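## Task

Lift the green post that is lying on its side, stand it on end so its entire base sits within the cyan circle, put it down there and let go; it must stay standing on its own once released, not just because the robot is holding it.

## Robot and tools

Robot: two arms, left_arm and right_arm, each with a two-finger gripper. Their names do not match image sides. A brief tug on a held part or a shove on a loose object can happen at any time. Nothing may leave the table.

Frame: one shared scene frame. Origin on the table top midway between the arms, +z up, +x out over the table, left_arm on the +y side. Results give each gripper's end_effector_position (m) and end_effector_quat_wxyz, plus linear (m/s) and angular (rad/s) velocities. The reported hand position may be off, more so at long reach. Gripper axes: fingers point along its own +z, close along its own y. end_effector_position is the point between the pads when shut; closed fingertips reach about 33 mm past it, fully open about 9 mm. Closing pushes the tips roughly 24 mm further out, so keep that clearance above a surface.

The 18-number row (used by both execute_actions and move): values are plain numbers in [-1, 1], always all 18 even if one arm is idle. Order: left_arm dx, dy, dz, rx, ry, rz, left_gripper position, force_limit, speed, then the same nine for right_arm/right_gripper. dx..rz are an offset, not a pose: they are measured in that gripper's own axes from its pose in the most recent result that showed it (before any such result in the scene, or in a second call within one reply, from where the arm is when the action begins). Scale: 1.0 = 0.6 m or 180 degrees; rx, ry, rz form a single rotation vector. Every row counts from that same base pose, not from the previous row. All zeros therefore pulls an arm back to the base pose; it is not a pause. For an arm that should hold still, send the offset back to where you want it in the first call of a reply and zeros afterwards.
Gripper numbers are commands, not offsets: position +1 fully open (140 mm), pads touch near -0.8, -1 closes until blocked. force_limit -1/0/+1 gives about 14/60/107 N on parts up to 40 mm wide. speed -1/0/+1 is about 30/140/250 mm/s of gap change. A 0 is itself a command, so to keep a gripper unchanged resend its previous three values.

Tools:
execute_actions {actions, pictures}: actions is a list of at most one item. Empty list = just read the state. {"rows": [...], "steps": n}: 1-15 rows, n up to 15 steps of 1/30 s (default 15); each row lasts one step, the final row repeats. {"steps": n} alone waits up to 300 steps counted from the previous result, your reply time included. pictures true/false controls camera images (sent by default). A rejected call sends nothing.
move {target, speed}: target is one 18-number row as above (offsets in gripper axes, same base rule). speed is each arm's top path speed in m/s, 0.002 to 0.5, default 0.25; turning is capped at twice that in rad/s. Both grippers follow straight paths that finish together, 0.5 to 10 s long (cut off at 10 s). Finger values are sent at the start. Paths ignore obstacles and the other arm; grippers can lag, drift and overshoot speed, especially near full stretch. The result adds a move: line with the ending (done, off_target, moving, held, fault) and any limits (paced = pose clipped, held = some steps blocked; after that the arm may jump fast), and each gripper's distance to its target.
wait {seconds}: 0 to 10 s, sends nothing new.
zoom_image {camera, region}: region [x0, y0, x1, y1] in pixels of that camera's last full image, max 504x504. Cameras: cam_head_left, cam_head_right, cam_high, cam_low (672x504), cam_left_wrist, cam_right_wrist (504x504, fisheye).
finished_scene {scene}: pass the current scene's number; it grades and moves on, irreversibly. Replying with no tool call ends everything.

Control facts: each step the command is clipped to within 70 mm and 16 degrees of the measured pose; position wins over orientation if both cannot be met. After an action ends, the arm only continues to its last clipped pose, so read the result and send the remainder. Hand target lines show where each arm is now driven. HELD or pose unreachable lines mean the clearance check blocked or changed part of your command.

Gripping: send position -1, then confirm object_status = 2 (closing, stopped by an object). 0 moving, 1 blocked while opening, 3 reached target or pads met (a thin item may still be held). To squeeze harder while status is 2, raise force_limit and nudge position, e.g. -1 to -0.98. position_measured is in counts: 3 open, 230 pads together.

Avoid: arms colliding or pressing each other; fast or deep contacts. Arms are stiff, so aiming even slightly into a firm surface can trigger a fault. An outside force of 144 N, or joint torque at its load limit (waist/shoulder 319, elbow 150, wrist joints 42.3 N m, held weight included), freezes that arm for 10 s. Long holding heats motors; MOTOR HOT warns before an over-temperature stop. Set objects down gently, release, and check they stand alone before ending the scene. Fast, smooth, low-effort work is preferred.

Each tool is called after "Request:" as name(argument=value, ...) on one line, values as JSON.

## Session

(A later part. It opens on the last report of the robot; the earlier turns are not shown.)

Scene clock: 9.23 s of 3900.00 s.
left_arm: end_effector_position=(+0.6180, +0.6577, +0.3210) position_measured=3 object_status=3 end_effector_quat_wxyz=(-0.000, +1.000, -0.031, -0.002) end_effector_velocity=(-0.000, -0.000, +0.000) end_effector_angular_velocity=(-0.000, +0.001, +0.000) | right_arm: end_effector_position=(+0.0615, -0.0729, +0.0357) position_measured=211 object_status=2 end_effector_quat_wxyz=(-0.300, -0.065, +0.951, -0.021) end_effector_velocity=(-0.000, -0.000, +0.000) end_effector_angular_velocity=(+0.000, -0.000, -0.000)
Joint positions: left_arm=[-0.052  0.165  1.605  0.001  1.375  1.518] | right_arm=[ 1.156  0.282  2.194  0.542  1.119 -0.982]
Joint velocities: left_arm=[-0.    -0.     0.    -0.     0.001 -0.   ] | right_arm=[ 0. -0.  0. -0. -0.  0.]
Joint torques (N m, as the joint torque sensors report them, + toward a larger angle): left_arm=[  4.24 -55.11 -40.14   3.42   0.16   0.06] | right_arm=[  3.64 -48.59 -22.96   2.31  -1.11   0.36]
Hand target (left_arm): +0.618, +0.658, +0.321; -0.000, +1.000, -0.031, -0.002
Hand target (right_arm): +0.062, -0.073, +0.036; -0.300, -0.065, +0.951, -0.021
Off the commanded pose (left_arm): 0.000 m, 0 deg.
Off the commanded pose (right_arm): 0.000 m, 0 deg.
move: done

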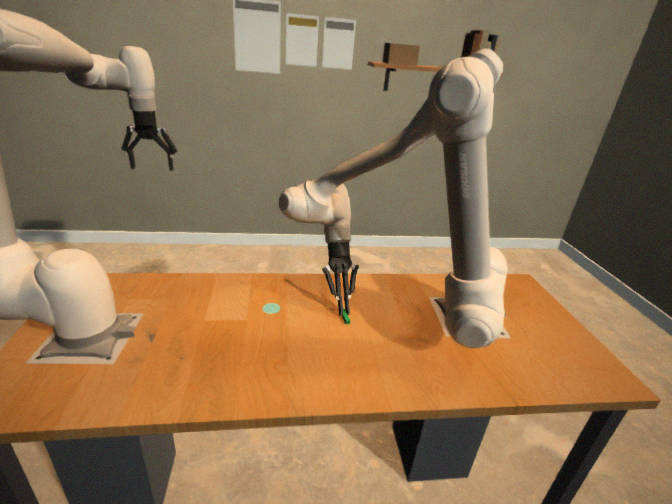

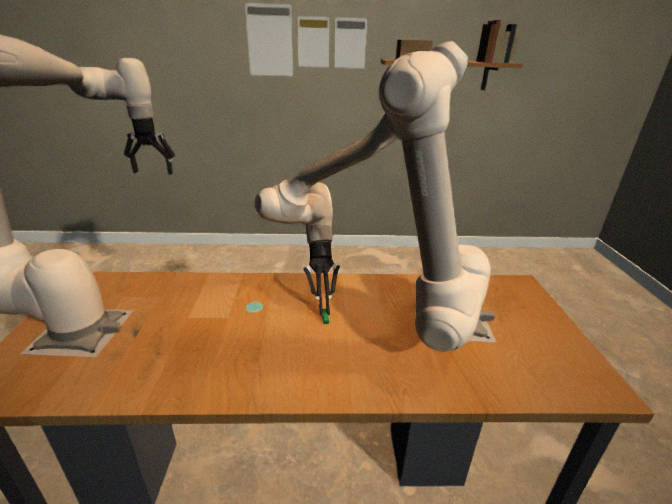

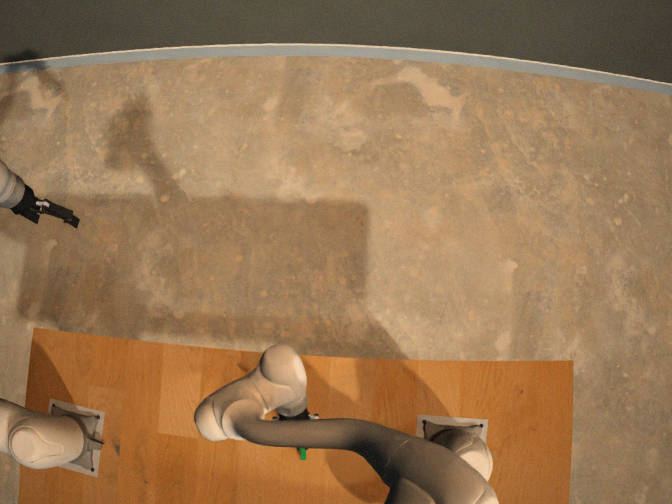

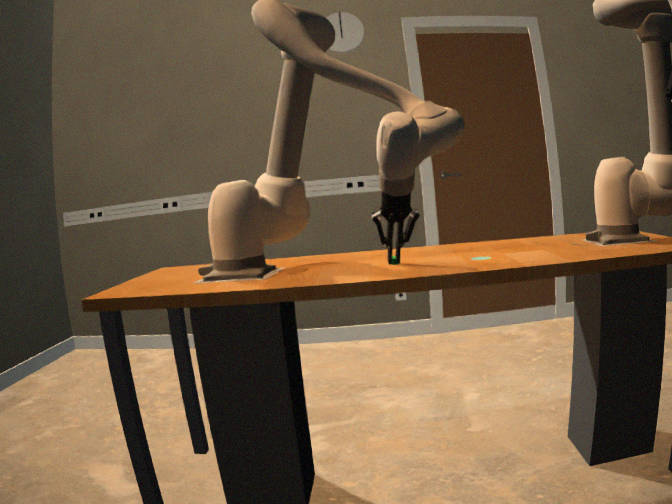

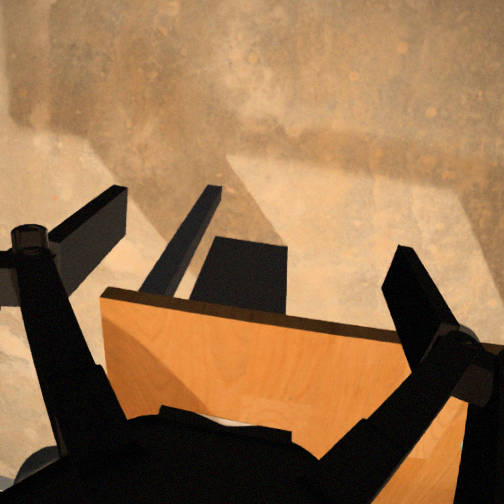

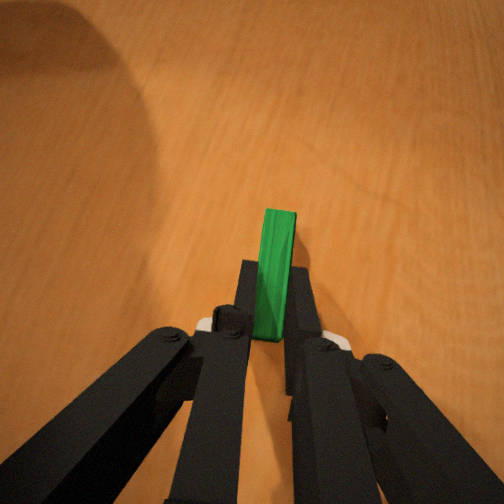

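Request:
move(target=[0,0,0,0,0,0,1,0,0,0.053,0,-0.075,0,0,0,-1,0.3,-0.5], speed=0.15)

Request:
move(target=[0,0,0,0,0,0,1,0,0,-0.047,0.343,-0.033,0,-0.5,0,-1,0.3,-0.5], speed=0.35)

Request:
zoom_image(camera="cam_low", region=[420,190,540,280])

Scene clock: 11.07 s of 3900.00 s.
left_arm: end_effector_position=(+0.6180, +0.6577, +0.3210) position_measured=3 object_status=3 end_effector_quat_wxyz=(-0.000, +1.000, -0.031, -0.002) end_effector_velocity=(+0.000, +0.001, +0.000) end_effector_angular_velocity=(+0.001, -0.002, +0.000) | right_arm: end_effector_position=(+0.0612, -0.0729, +0.0907) position_measured=211 object_status=2 end_effector_quat_wxyz=(-0.300, -0.065, +0.951, -0.021) end_effector_velocity=(-0.000, -0.000, +0.000) end_effector_angular_velocity=(-0.000, -0.000, -0.000)
Joint positions: left_arm=[-0.052  0.165  1.605  0.001  1.375  1.518] | right_arm=[ 1.156  0.201  2.159  0.517  1.219 -0.918]
Joint velocities: left_arm=[ 0.    -0.001  0.     0.002 -0.001 -0.001] | right_arm=[ 0.    -0.001  0.     0.     0.     0.001]
Joint torques (N m, as the joint torque sensors report them, + toward a larger angle): left_arm=[  4.81 -55.94 -40.87   3.53  -0.04  -0.09] | right_arm=[  1.76 -53.31 -31.31   3.94   1.37   0.37]
Hand target (left_arm): +0.618, +0.658, +0.321; -0.000, +1.000, -0.031, -0.002
Hand target (right_arm): +0.061, -0.073, +0.091; -0.300, -0.065, +0.951, -0.021
Off the commanded pose (left_arm): 0.000 m, 0 deg.
Off the commanded pose (right_arm): 0.000 m, 0 deg.
move: done

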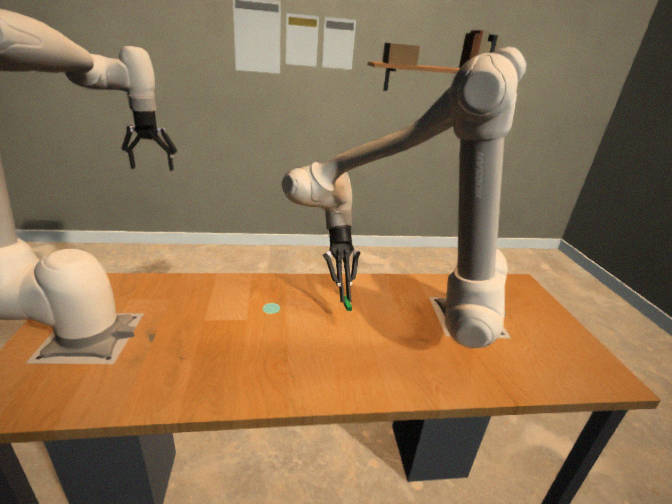

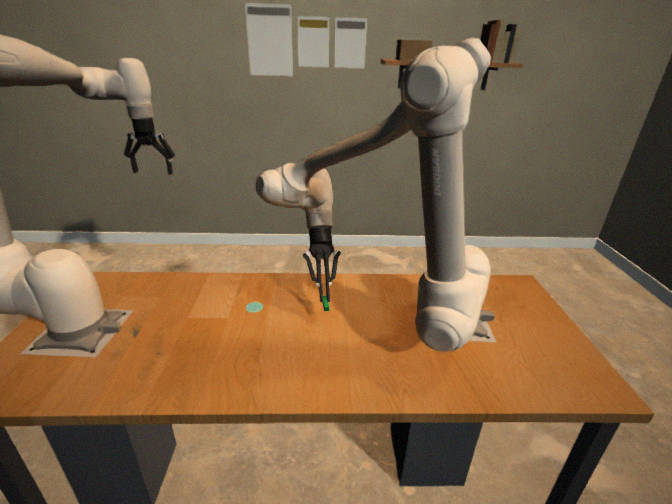

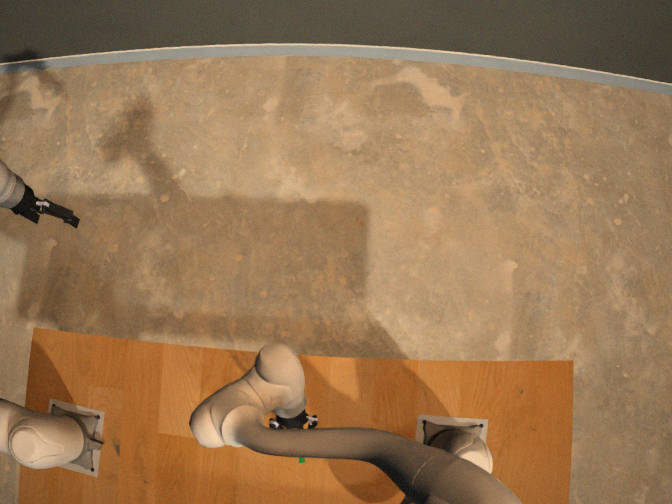

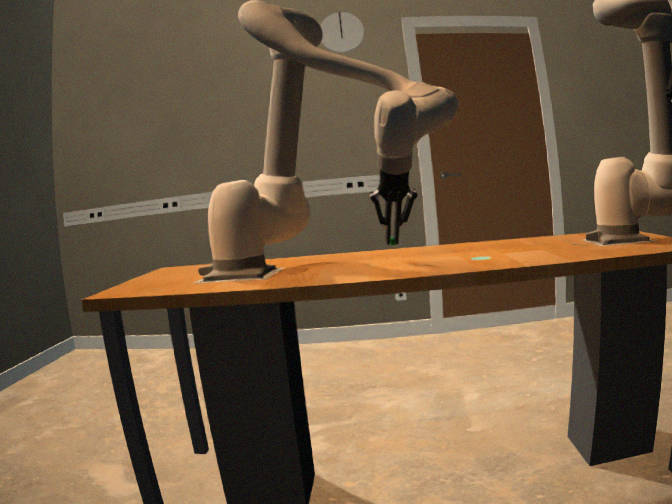

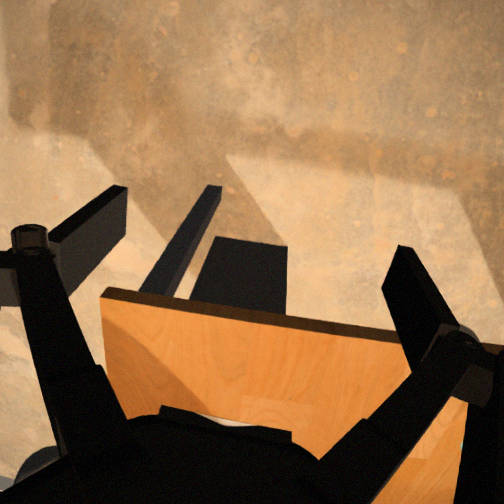

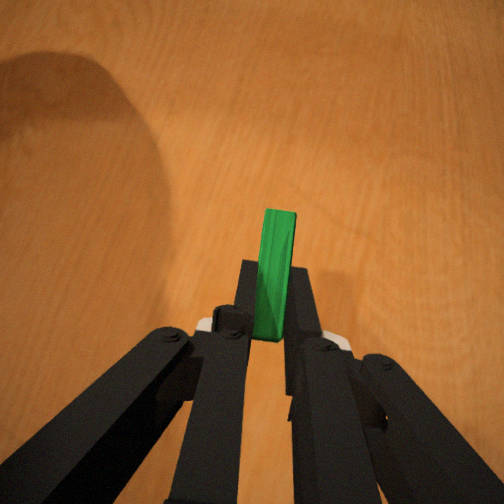

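Scene clock: 13.70 s of 3900.00 s.
left_arm: end_effector_position=(+0.6180, +0.6577, +0.3210) position_measured=3 object_status=3 end_effector_quat_wxyz=(-0.000, +1.000, -0.031, -0.002) end_effector_velocity=(-0.000, +0.001, +0.000) end_effector_angular_velocity=(+0.000, -0.000, +0.002) | right_arm: end_effector_position=(+0.0676, +0.1353, +0.0906) position_measured=211 object_status=2 end_effector_quat_wxyz=(+0.460, -0.061, +0.885, +0.031) end_effector_velocity=(-0.000, +0.000, -0.001) end_effector_angular_velocity=(-0.002, -0.001, +0.001)
Joint positions: left_arm=[-0.052  0.165  1.605  0.001  1.375  1.518] | right_arm=[ 1.964  0.488  1.929 -1.024  1.232  0.807]
Joint velocities: left_arm=[ 0.001 -0.001 -0.     0.     0.    -0.001] | right_arm=[ 0.     0.002 -0.    -0.001 -0.    -0.   ]
Joint torques (N m, as the joint torque sensors report them, + toward a larger angle): left_arm=[  5.34 -56.16 -41.29   3.35   0.05   0.16] | right_arm=[  2.46 -75.15 -25.4    0.51   1.93   0.29]
Hand target (left_arm): +0.618, +0.658, +0.321; -0.000, +1.000, -0.031, -0.002
Hand target (right_arm): +0.068, +0.135, +0.091; +0.461, -0.061, +0.885, +0.031
Off the commanded pose (left_arm): 0.000 m, 0 deg.
Off the commanded pose (right_arm): 0.001 m, 0 deg.
move: done

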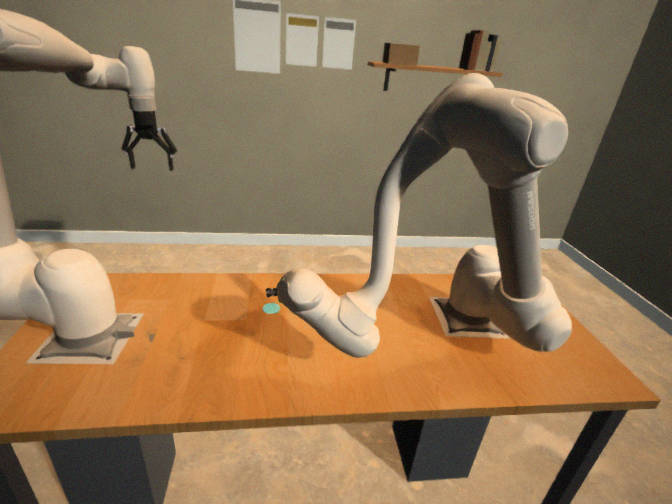

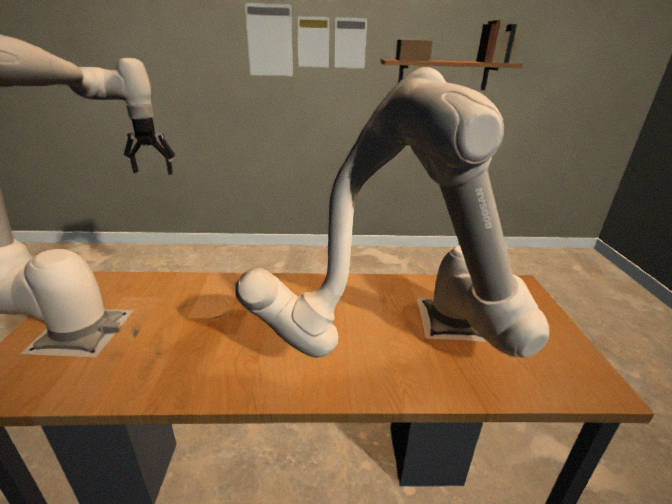

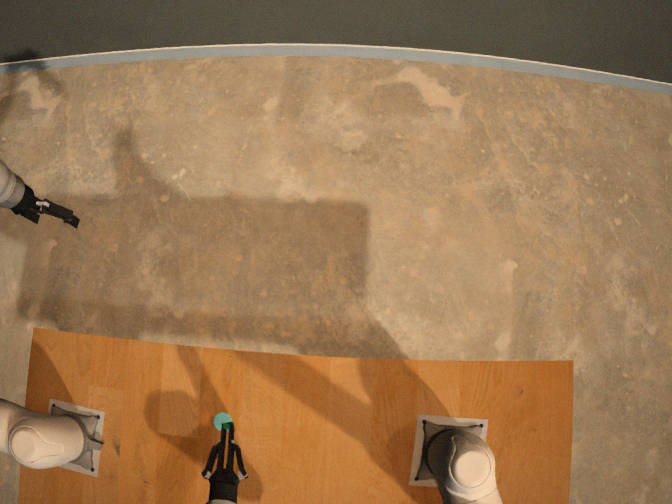

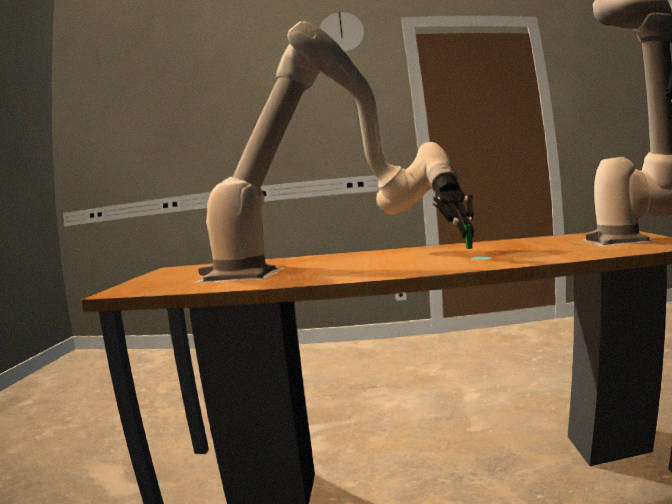

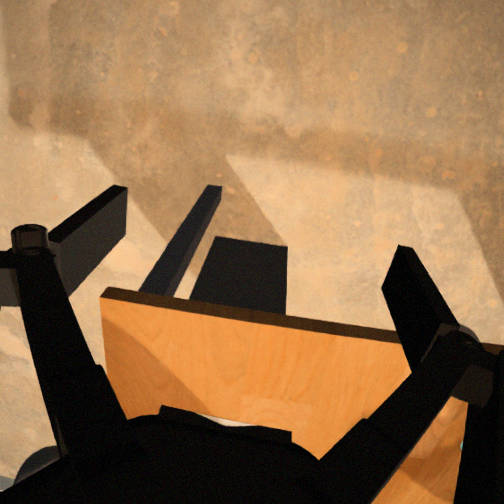

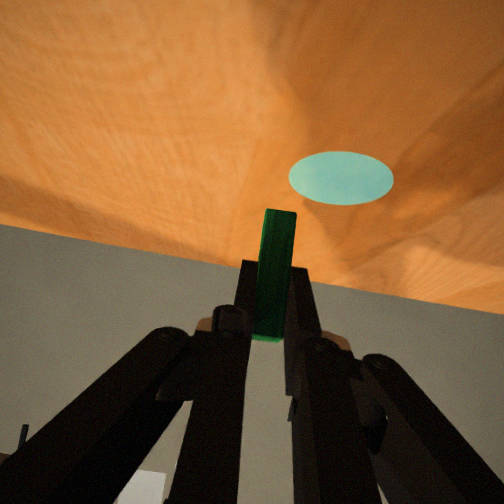

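Region (420, 190, 540, 280) of cam_low's 672x504 image, scaled by 4.200, with more detail than that image has; it fills the top 378 rows of this view, and the rest is white.

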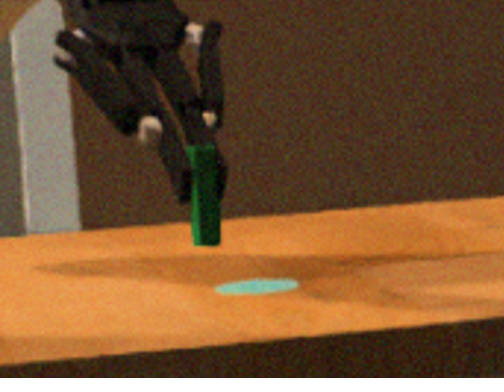

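Shift y +28 mm, down 20 mm (down = local (.819,0,.574)).

Request:
move(target=[0,0,0,0,0,0,1,0,0,0.027,0.047,0.019,0,0,0,-1,0.3,-0.5], speed=0.08)

Request:
zoom_image(camera="cam_low", region=[440,210,520,270])

Scene clock: 14.90 s of 3900.00 s.
left_arm: end_effector_position=(+0.6180, +0.6577, +0.3210) position_measured=3 object_status=3 end_effector_quat_wxyz=(-0.000, +1.000, -0.031, -0.002) end_effector_velocity=(+0.000, -0.000, -0.000) end_effector_angular_velocity=(-0.000, -0.001, -0.002) | right_arm: end_effector_position=(+0.0638, +0.1632, +0.0709) position_measured=211 object_status=2 end_effector_quat_wxyz=(+0.460, -0.061, +0.885, +0.031) end_effector_velocity=(+0.000, -0.000, -0.000) end_effector_angular_velocity=(-0.000, -0.000, -0.001)
Joint positions: left_arm=[-0.052  0.165  1.605  0.001  1.375  1.518] | right_arm=[ 1.956  0.545  1.879 -1.031  1.224  0.811]
Joint velocities: left_arm=[-0.001  0.    -0.     0.    -0.001  0.001] | right_arm=[-0.  0. -0. -0.  0.  0.]
Joint torques (N m, as the joint torque sensors report them, + toward a larger angle): left_arm=[  7.55 -55.85 -40.88   3.9    0.34  -0.1 ] | right_arm=[  2.05 -79.06 -25.51   0.58   1.75   0.44]
Hand target (left_arm): +0.618, +0.658, +0.321; -0.000, +1.000, -0.031, -0.002
Hand target (right_arm): +0.064, +0.163, +0.071; +0.460, -0.061, +0.885, +0.031
Off the commanded pose (left_arm): 0.000 m, 0 deg.
Off the commanded pose (right_arm): 0.000 m, 0 deg.
move: done

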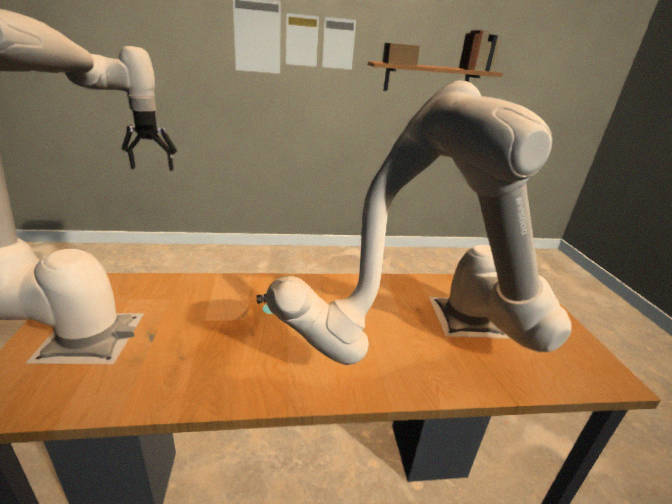

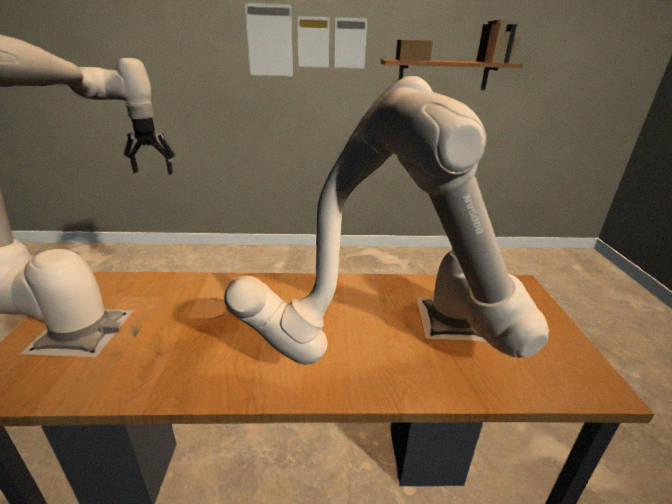

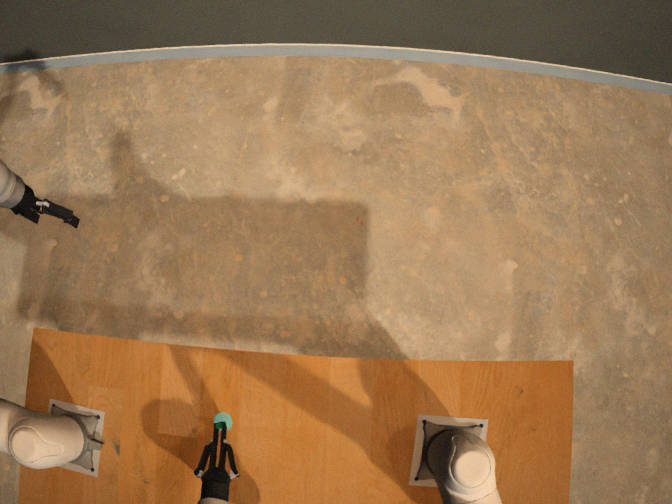

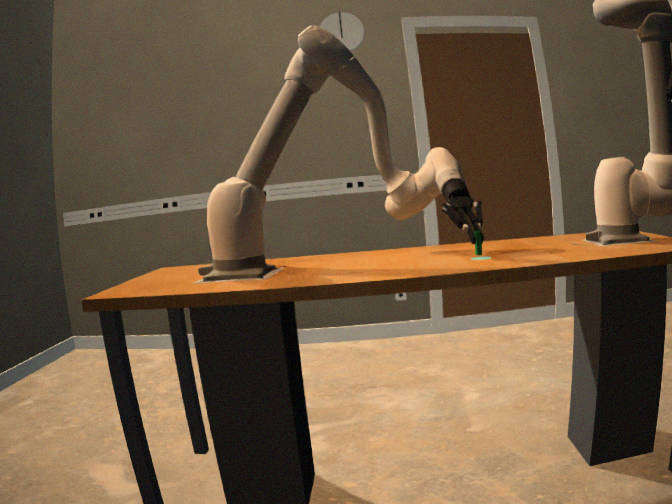

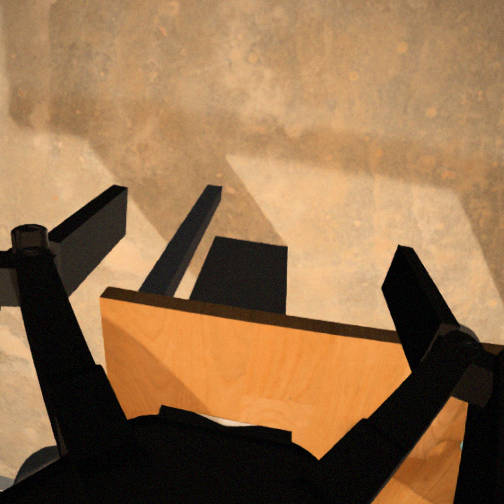

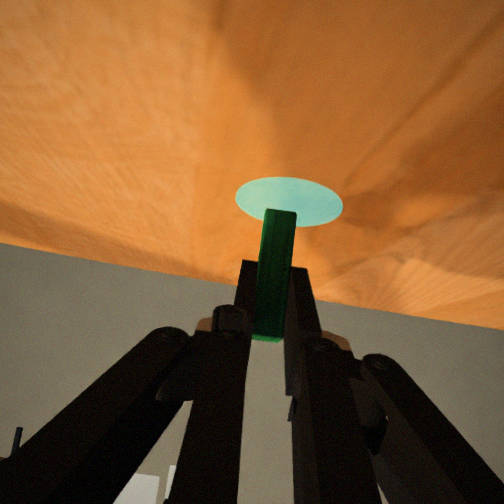

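Region (440, 210, 520, 270) of cam_low's 672x504 image, scaled by 6.300, with more detail than that image has; it fills the top 378 rows of this view, and the rest is white.

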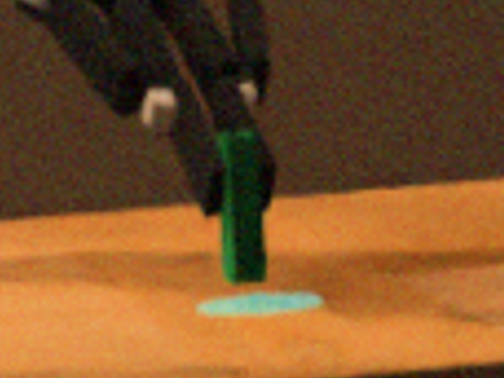

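About 10 mm gap; x looks right.

Request:
move(target=[0,0,0,0,0,0,1,0,0,0.011,0.005,0.0077,0,0,0,-1,0.3,-0.5], speed=0.02)

Request:
zoom_image(camera="cam_low", region=[440,210,520,270])

Scene clock: 16.00 s of 3900.00 s.
left_arm: end_effector_position=(+0.6180, +0.6577, +0.3210) position_measured=3 object_status=3 end_effector_quat_wxyz=(-0.000, +1.000, -0.031, -0.002) end_effector_velocity=(-0.000, -0.000, -0.001) end_effector_angular_velocity=(+0.001, +0.002, -0.000) | right_arm: end_effector_position=(+0.0634, +0.1662, +0.0628) position_measured=211 object_status=2 end_effector_quat_wxyz=(+0.460, -0.061, +0.885, +0.031) end_effector_velocity=(-0.000, -0.000, -0.000) end_effector_angular_velocity=(+0.000, +0.000, +0.000)
Joint positions: left_arm=[-0.052  0.165  1.605  0.001  1.375  1.518] | right_arm=[ 1.956  0.558  1.875 -1.034  1.219  0.819]
Joint velocities: left_arm=[-0.001  0.001  0.     0.001  0.001 -0.001] | right_arm=[-0.     0.     0.    -0.    -0.001  0.001]
Joint torques (N m, as the joint torque sensors report them, + toward a larger angle): left_arm=[  6.8  -54.14 -40.34   3.68   0.19   0.12] | right_arm=[  2.38 -80.42 -25.34   0.59   1.71   0.53]
Hand target (left_arm): +0.618, +0.658, +0.321; -0.000, +1.000, -0.031, -0.002
Hand target (right_arm): +0.063, +0.166, +0.063; +0.460, -0.061, +0.885, +0.031
Off the commanded pose (left_arm): 0.000 m, 0 deg.
Off the commanded pose (right_arm): 0.000 m, 0 deg.
move: done

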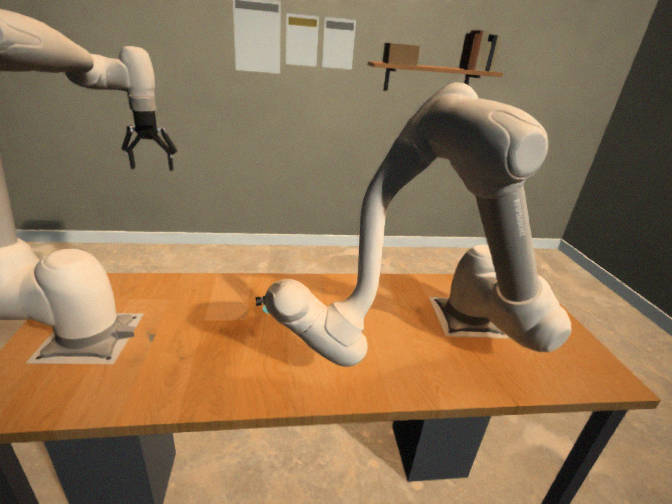

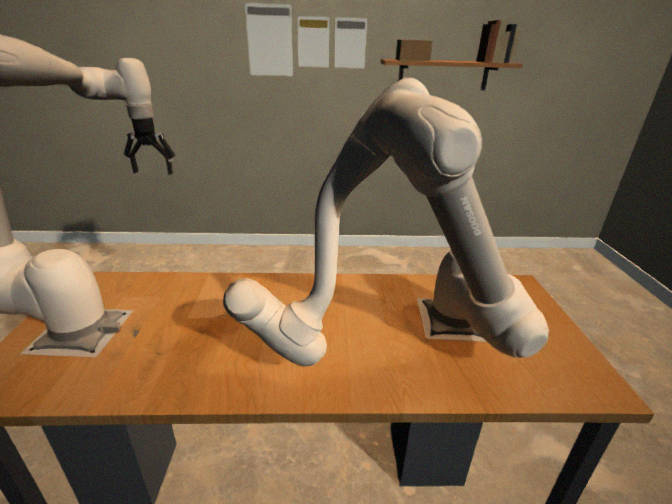

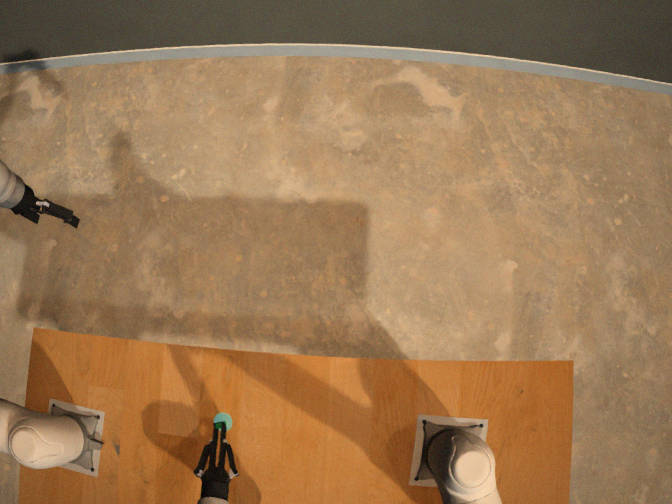

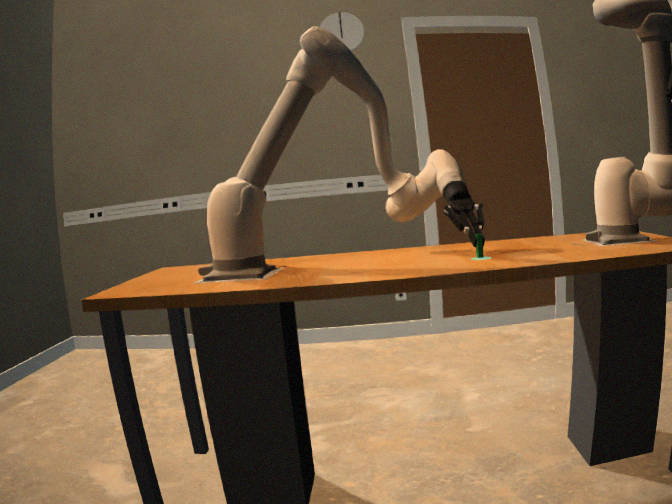

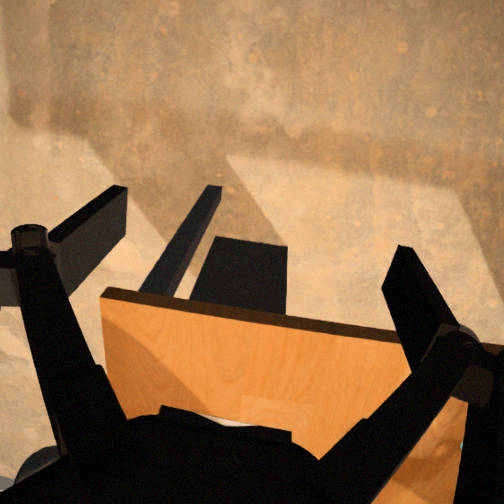

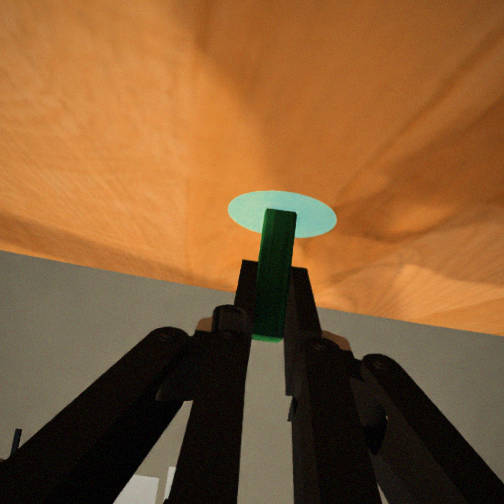

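Region (440, 210, 520, 270) of cam_low's 672x504 image, scaled by 6.300, with more detail than that image has; it fills the top 378 rows of this view, and the rest is white.

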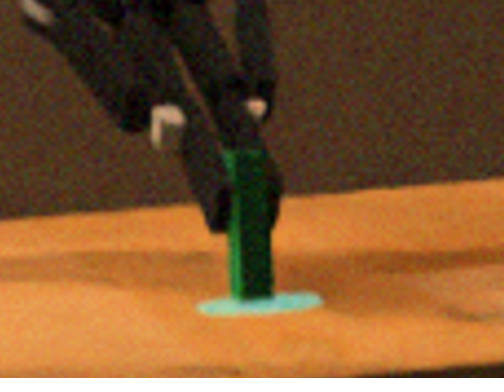

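Request:
execute_actions(actions=[{"rows":[[0,0,0,0,0,0,1,0,0,0.0027,0,0.0019,0,0,0,-1,0.3,-0.5]],"steps":12}], pictures=false)

Scene clock: 18.67 s of 3900.00 s.
left_arm: end_effector_position=(+0.6180, +0.6577, +0.3210) position_measured=3 object_status=3 end_effector_quat_wxyz=(-0.000, +1.000, -0.031, -0.002) end_effector_velocity=(+0.000, -0.001, +0.000) end_effector_angular_velocity=(+0.000, -0.001, -0.001) | right_arm: end_effector_position=(+0.0634, +0.1662, +0.0608) position_measured=211 object_status=2 end_effector_quat_wxyz=(+0.460, -0.061, +0.885, +0.031) end_effector_velocity=(-0.000, -0.000, -0.001) end_effector_angular_velocity=(+0.000, +0.001, +0.001)
Joint positions: left_arm=[-0.052  0.165  1.605  0.001  1.375  1.518] | right_arm=[ 1.956  0.561  1.876 -1.035  1.217  0.822]
Joint velocities: left_arm=[-0.001 -0.    -0.     0.    -0.     0.   ] | right_arm=[ 0.    -0.     0.001  0.    -0.002  0.001]
Joint torques (N m, as the joint torque sensors report them, + toward a larger angle): left_arm=[  4.62 -56.85 -40.79   3.37   0.43   0.35] | right_arm=[  1.4  -81.52 -25.07   0.32   1.81   0.28]
Hand target (left_arm): +0.618, +0.658, +0.321; -0.000, +1.000, -0.031, -0.002
Hand target (right_arm): +0.063, +0.166, +0.061; +0.460, -0.061, +0.885, +0.031
Off the commanded pose (left_arm): 0.000 m, 0 deg.
Off the commanded pose (right_arm): 0.000 m, 0 deg.
Steps of this call (steps 1 to 68: nothing new was sent; steps 69 to 80: all 12 steps of this action). Readings (end_effector_position | what the end effector reports):
69: left_arm (+0.6180, +0.6577, +0.3210) | right_arm (+0.0634, +0.1662, +0.0627) | left_arm position_measured=3 object_status=3 | right_arm position_measured=211 object_status=2
70: left_arm (+0.6180, +0.6577, +0.3210) | right_arm (+0.0633, +0.1664, +0.0618) | left_arm position_measured=3 object_status=3 | right_arm position_measured=211 object_status=2
72: left_arm (+0.6180, +0.6577, +0.3210) | right_arm (+0.0634, +0.1663, +0.0609) | left_arm position_measured=3 object_status=3 | right_arm position_measured=211 object_status=2
76: left_arm (+0.6180, +0.6577, +0.3210) | right_arm (+0.0634, +0.1662, +0.0608) | left_arm position_measured=3 object_status=3 | right_arm position_measured=211 object_status=2
80: the state above

Request:
execute_actions(actions=[{"rows":[[0,0,0,0,0,0,1,0,0,0.0016,0,0.0011,0,0,0,-1,0.3,-0.5]],"steps":8}], pictures=false)

Scene clock: 19.23 s of 3900.00 s.
left_arm: end_effector_position=(+0.6180, +0.6577, +0.3210) position_measured=3 object_status=3 end_effector_quat_wxyz=(-0.000, +1.000, -0.031, -0.002) end_effector_velocity=(-0.000, -0.000, -0.000) end_effector_angular_velocity=(-0.000, -0.000, -0.002) | right_arm: end_effector_position=(+0.0634, +0.1662, +0.0598) position_measured=211 object_status=2 end_effector_quat_wxyz=(+0.461, -0.061, +0.885, +0.031) end_effector_velocity=(-0.000, +0.000, -0.001) end_effector_angular_velocity=(+0.000, +0.002, +0.001)
Joint positions: left_arm=[-0.052  0.165  1.605  0.001  1.375  1.518] | right_arm=[ 1.956  0.562  1.876 -1.036  1.217  0.824]
Joint velocities: left_arm=[-0.    -0.     0.    -0.    -0.001  0.001] | right_arm=[ 0.     0.     0.001  0.    -0.002  0.   ]
Joint torques (N m, as the joint torque sensors report them, + toward a larger angle): left_arm=[  5.42 -55.56 -39.99   3.51   0.25   0.13] | right_arm=[ -1.33 -62.01 -17.74   4.44  -4.55   0.45]
Hand target (left_arm): +0.618, +0.658, +0.321; -0.000, +1.000, -0.031, -0.002
Hand target (right_arm): +0.063, +0.166, +0.060; +0.460, -0.061, +0.885, +0.031
Off the commanded pose (left_arm): 0.000 m, 0 deg.
Off the commanded pose (right_arm): 0.000 m, 0 deg.
Steps of this call (steps 1 to 9: nothing new was sent; steps 10 to 17: all 8 steps of this action). Readings (end_effector_position | what the end effector reports):
10: left_arm (+0.6180, +0.6577, +0.3210) | right_arm (+0.0634, +0.1662, +0.0607) | left_arm position_measured=3 object_status=3 | right_arm position_measured=211 object_status=2
11: left_arm (+0.6180, +0.6577, +0.3210) | right_arm (+0.0634, +0.1662, +0.0602) | left_arm position_measured=3 object_status=3 | right_arm position_measured=211 object_status=2
13: left_arm (+0.6180, +0.6577, +0.3210) | right_arm (+0.0634, +0.1662, +0.0599) | left_arm position_measured=3 object_status=3 | right_arm position_measured=211 object_status=2
17: the state above

Contact.

Request:
move(target=[0,0,0,0,0,0,1,0,0,-0.0007,0,-0.0005,0,0,0,-0.2,0,-0.5])

Request:
move(target=[0,0,0,0,0,0,1,0,0,0,0,-0.1,0,0,0,-0.2,0,-0.5], speed=0.15)

Scene clock: 20.40 s of 3900.00 s.
left_arm: end_effector_position=(+0.6180, +0.6577, +0.3210) position_measured=3 object_status=3 end_effector_quat_wxyz=(-0.000, +1.000, -0.031, -0.002) end_effector_velocity=(+0.000, +0.001, -0.000) end_effector_angular_velocity=(-0.001, -0.001, +0.002) | right_arm: end_effector_position=(+0.0634, +0.1662, +0.0603) position_measured=154 object_status=3 end_effector_quat_wxyz=(+0.461, -0.061, +0.885, +0.032) end_effector_velocity=(-0.000, +0.001, +0.000) end_effector_angular_velocity=(+0.002, +0.001, +0.000)
Joint positions: left_arm=[-0.052  0.165  1.605  0.001  1.375  1.518] | right_arm=[ 1.956  0.562  1.876 -1.036  1.217  0.823]
Joint velocities: left_arm=[ 0.001 -0.     0.    -0.001 -0.001 -0.   ] | right_arm=[ 0.    -0.    -0.001  0.    -0.001  0.   ]
Joint torques (N m, as the joint torque sensors report them, + toward a larger angle): left_arm=[  6.4  -54.64 -40.76   3.58   0.21  -0.13] | right_arm=[  1.05 -81.99 -25.25   0.65   1.6    0.51]
Hand target (left_arm): +0.618, +0.658, +0.321; -0.000, +1.000, -0.031, -0.002
Hand target (right_arm): +0.063, +0.166, +0.060; +0.461, -0.061, +0.885, +0.031
Off the commanded pose (left_arm): 0.000 m, 0 deg.
Off the commanded pose (right_arm): 0.000 m, 0 deg.
move: done

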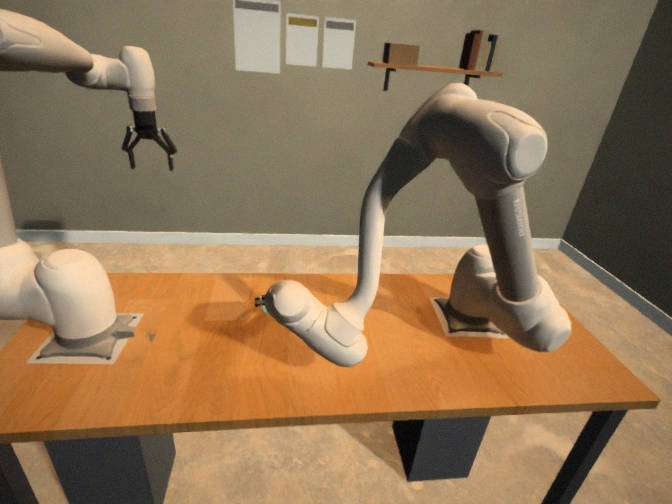

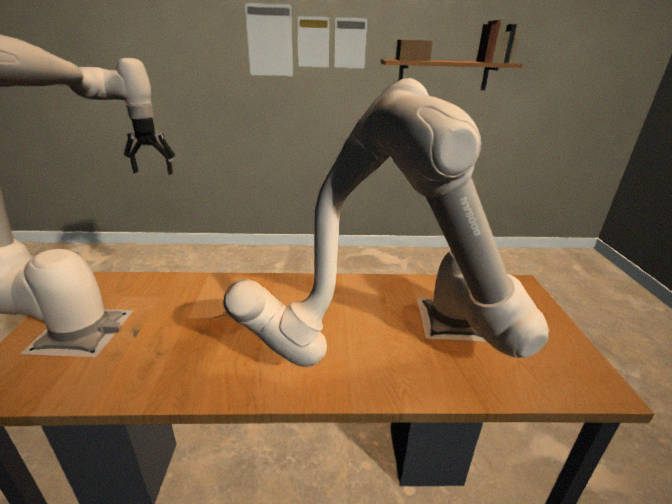

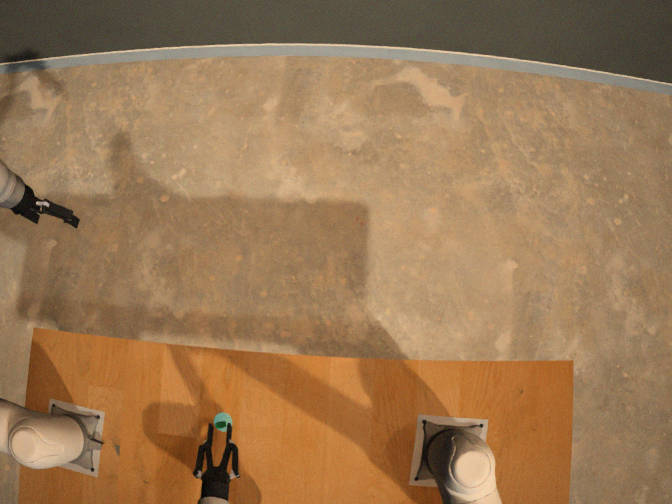

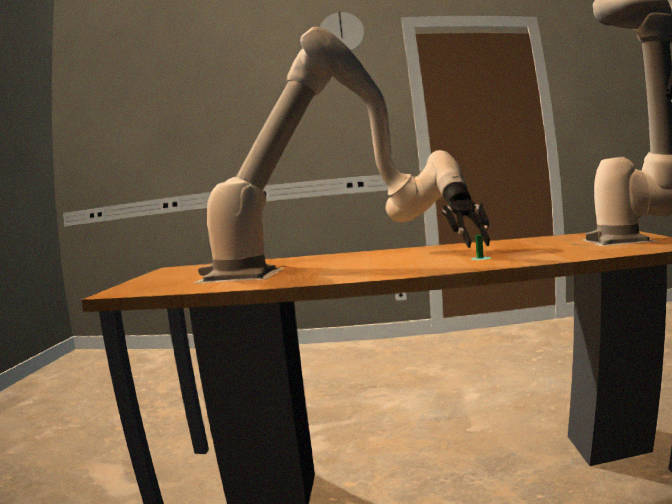

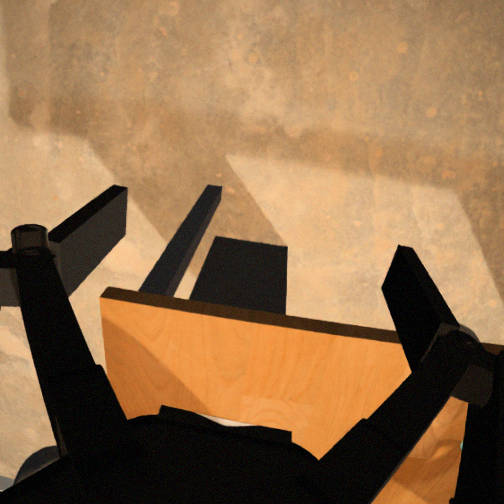

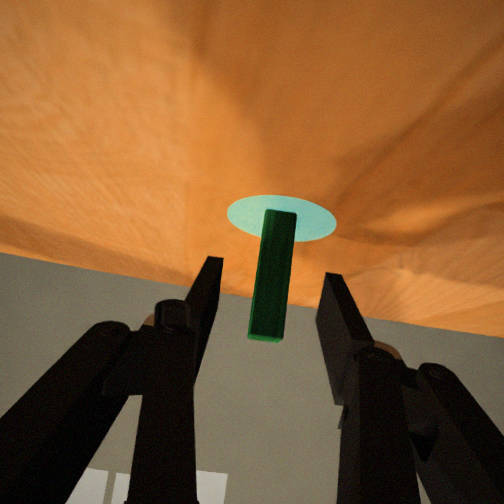

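Scene clock: 21.13 s of 3900.00 s.
left_arm: end_effector_position=(+0.6180, +0.6577, +0.3210) position_measured=3 object_status=3 end_effector_quat_wxyz=(-0.000, +1.000, -0.031, -0.002) end_effector_velocity=(-0.000, -0.001, +0.001) end_effector_angular_velocity=(+0.000, -0.001, -0.003) | right_arm: end_effector_position=(+0.0148, +0.1595, +0.0947) position_measured=154 object_status=3 end_effector_quat_wxyz=(+0.461, -0.061, +0.885, +0.031) end_effector_velocity=(-0.000, +0.000, -0.000) end_effector_angular_velocity=(+0.001, +0.002, +0.001)
Joint positions: left_arm=[-0.052  0.165  1.605  0.001  1.375  1.518] | right_arm=[ 2.024  0.533  1.838 -0.974  1.292  0.79 ]
Joint velocities: left_arm=[-0.002 -0.001  0.     0.     0.     0.001] | right_arm=[ 0.    -0.     0.     0.    -0.002 -0.   ]
Joint torques (N m, as the joint torque sensors report them, + toward a larger angle): left_arm=[  6.08 -56.56 -40.04   3.76   0.41  -0.12] | right_arm=[  2.3  -81.96 -27.33   0.82   1.64   0.43]
Hand target (left_arm): +0.618, +0.658, +0.321; -0.000, +1.000, -0.031, -0.002
Hand target (right_arm): +0.015, +0.159, +0.095; +0.461, -0.061, +0.885, +0.031
Off the commanded pose (left_arm): 0.000 m, 0 deg.
Off the commanded pose (right_arm): 0.000 m, 0 deg.
move: done

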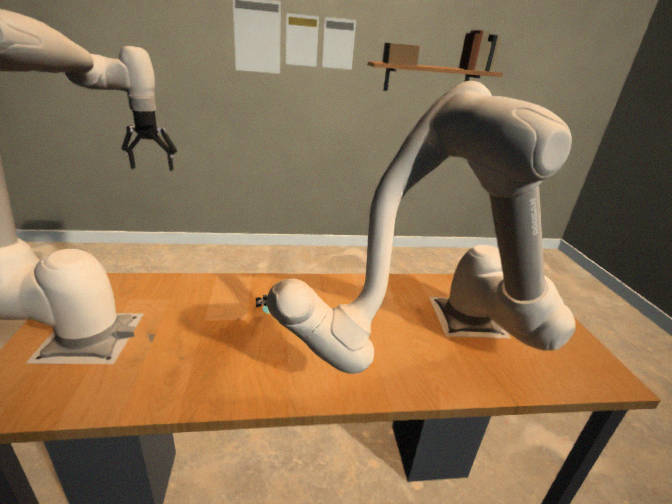

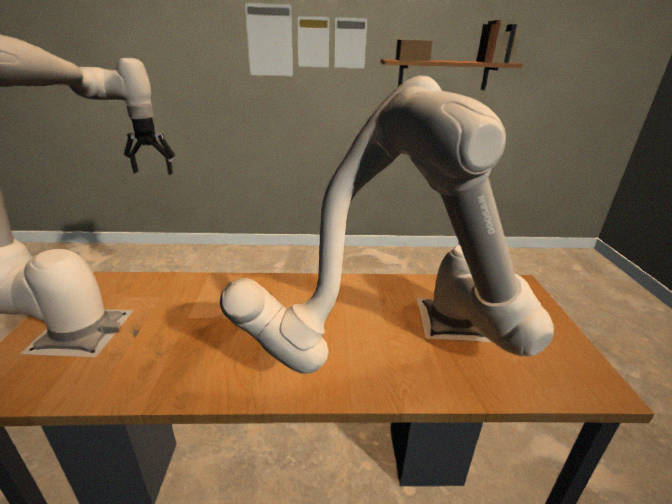

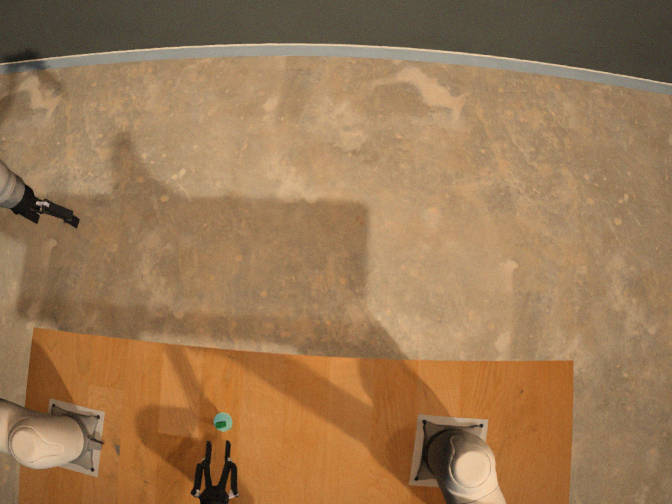

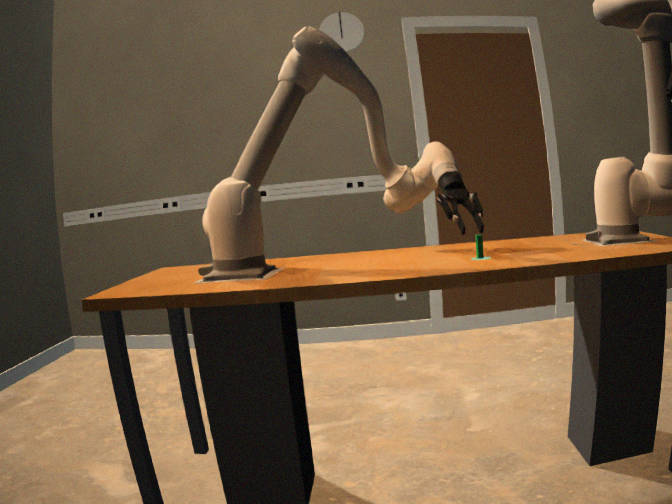

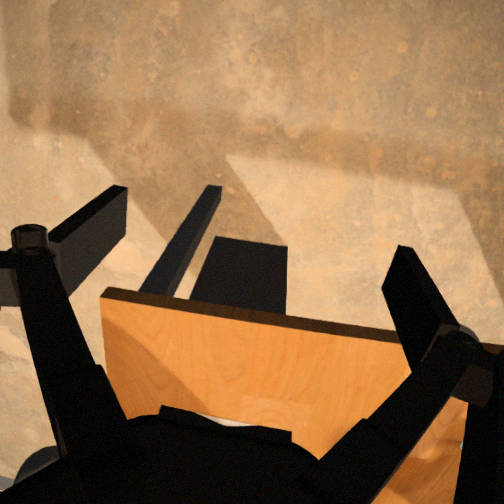

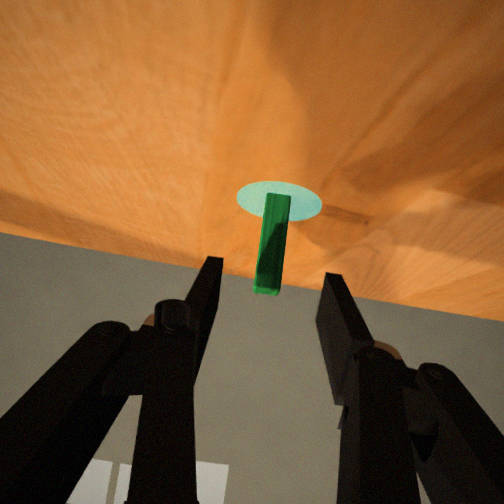

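Request:
finished_scene(scene=1)

The scene is finished: the task was done.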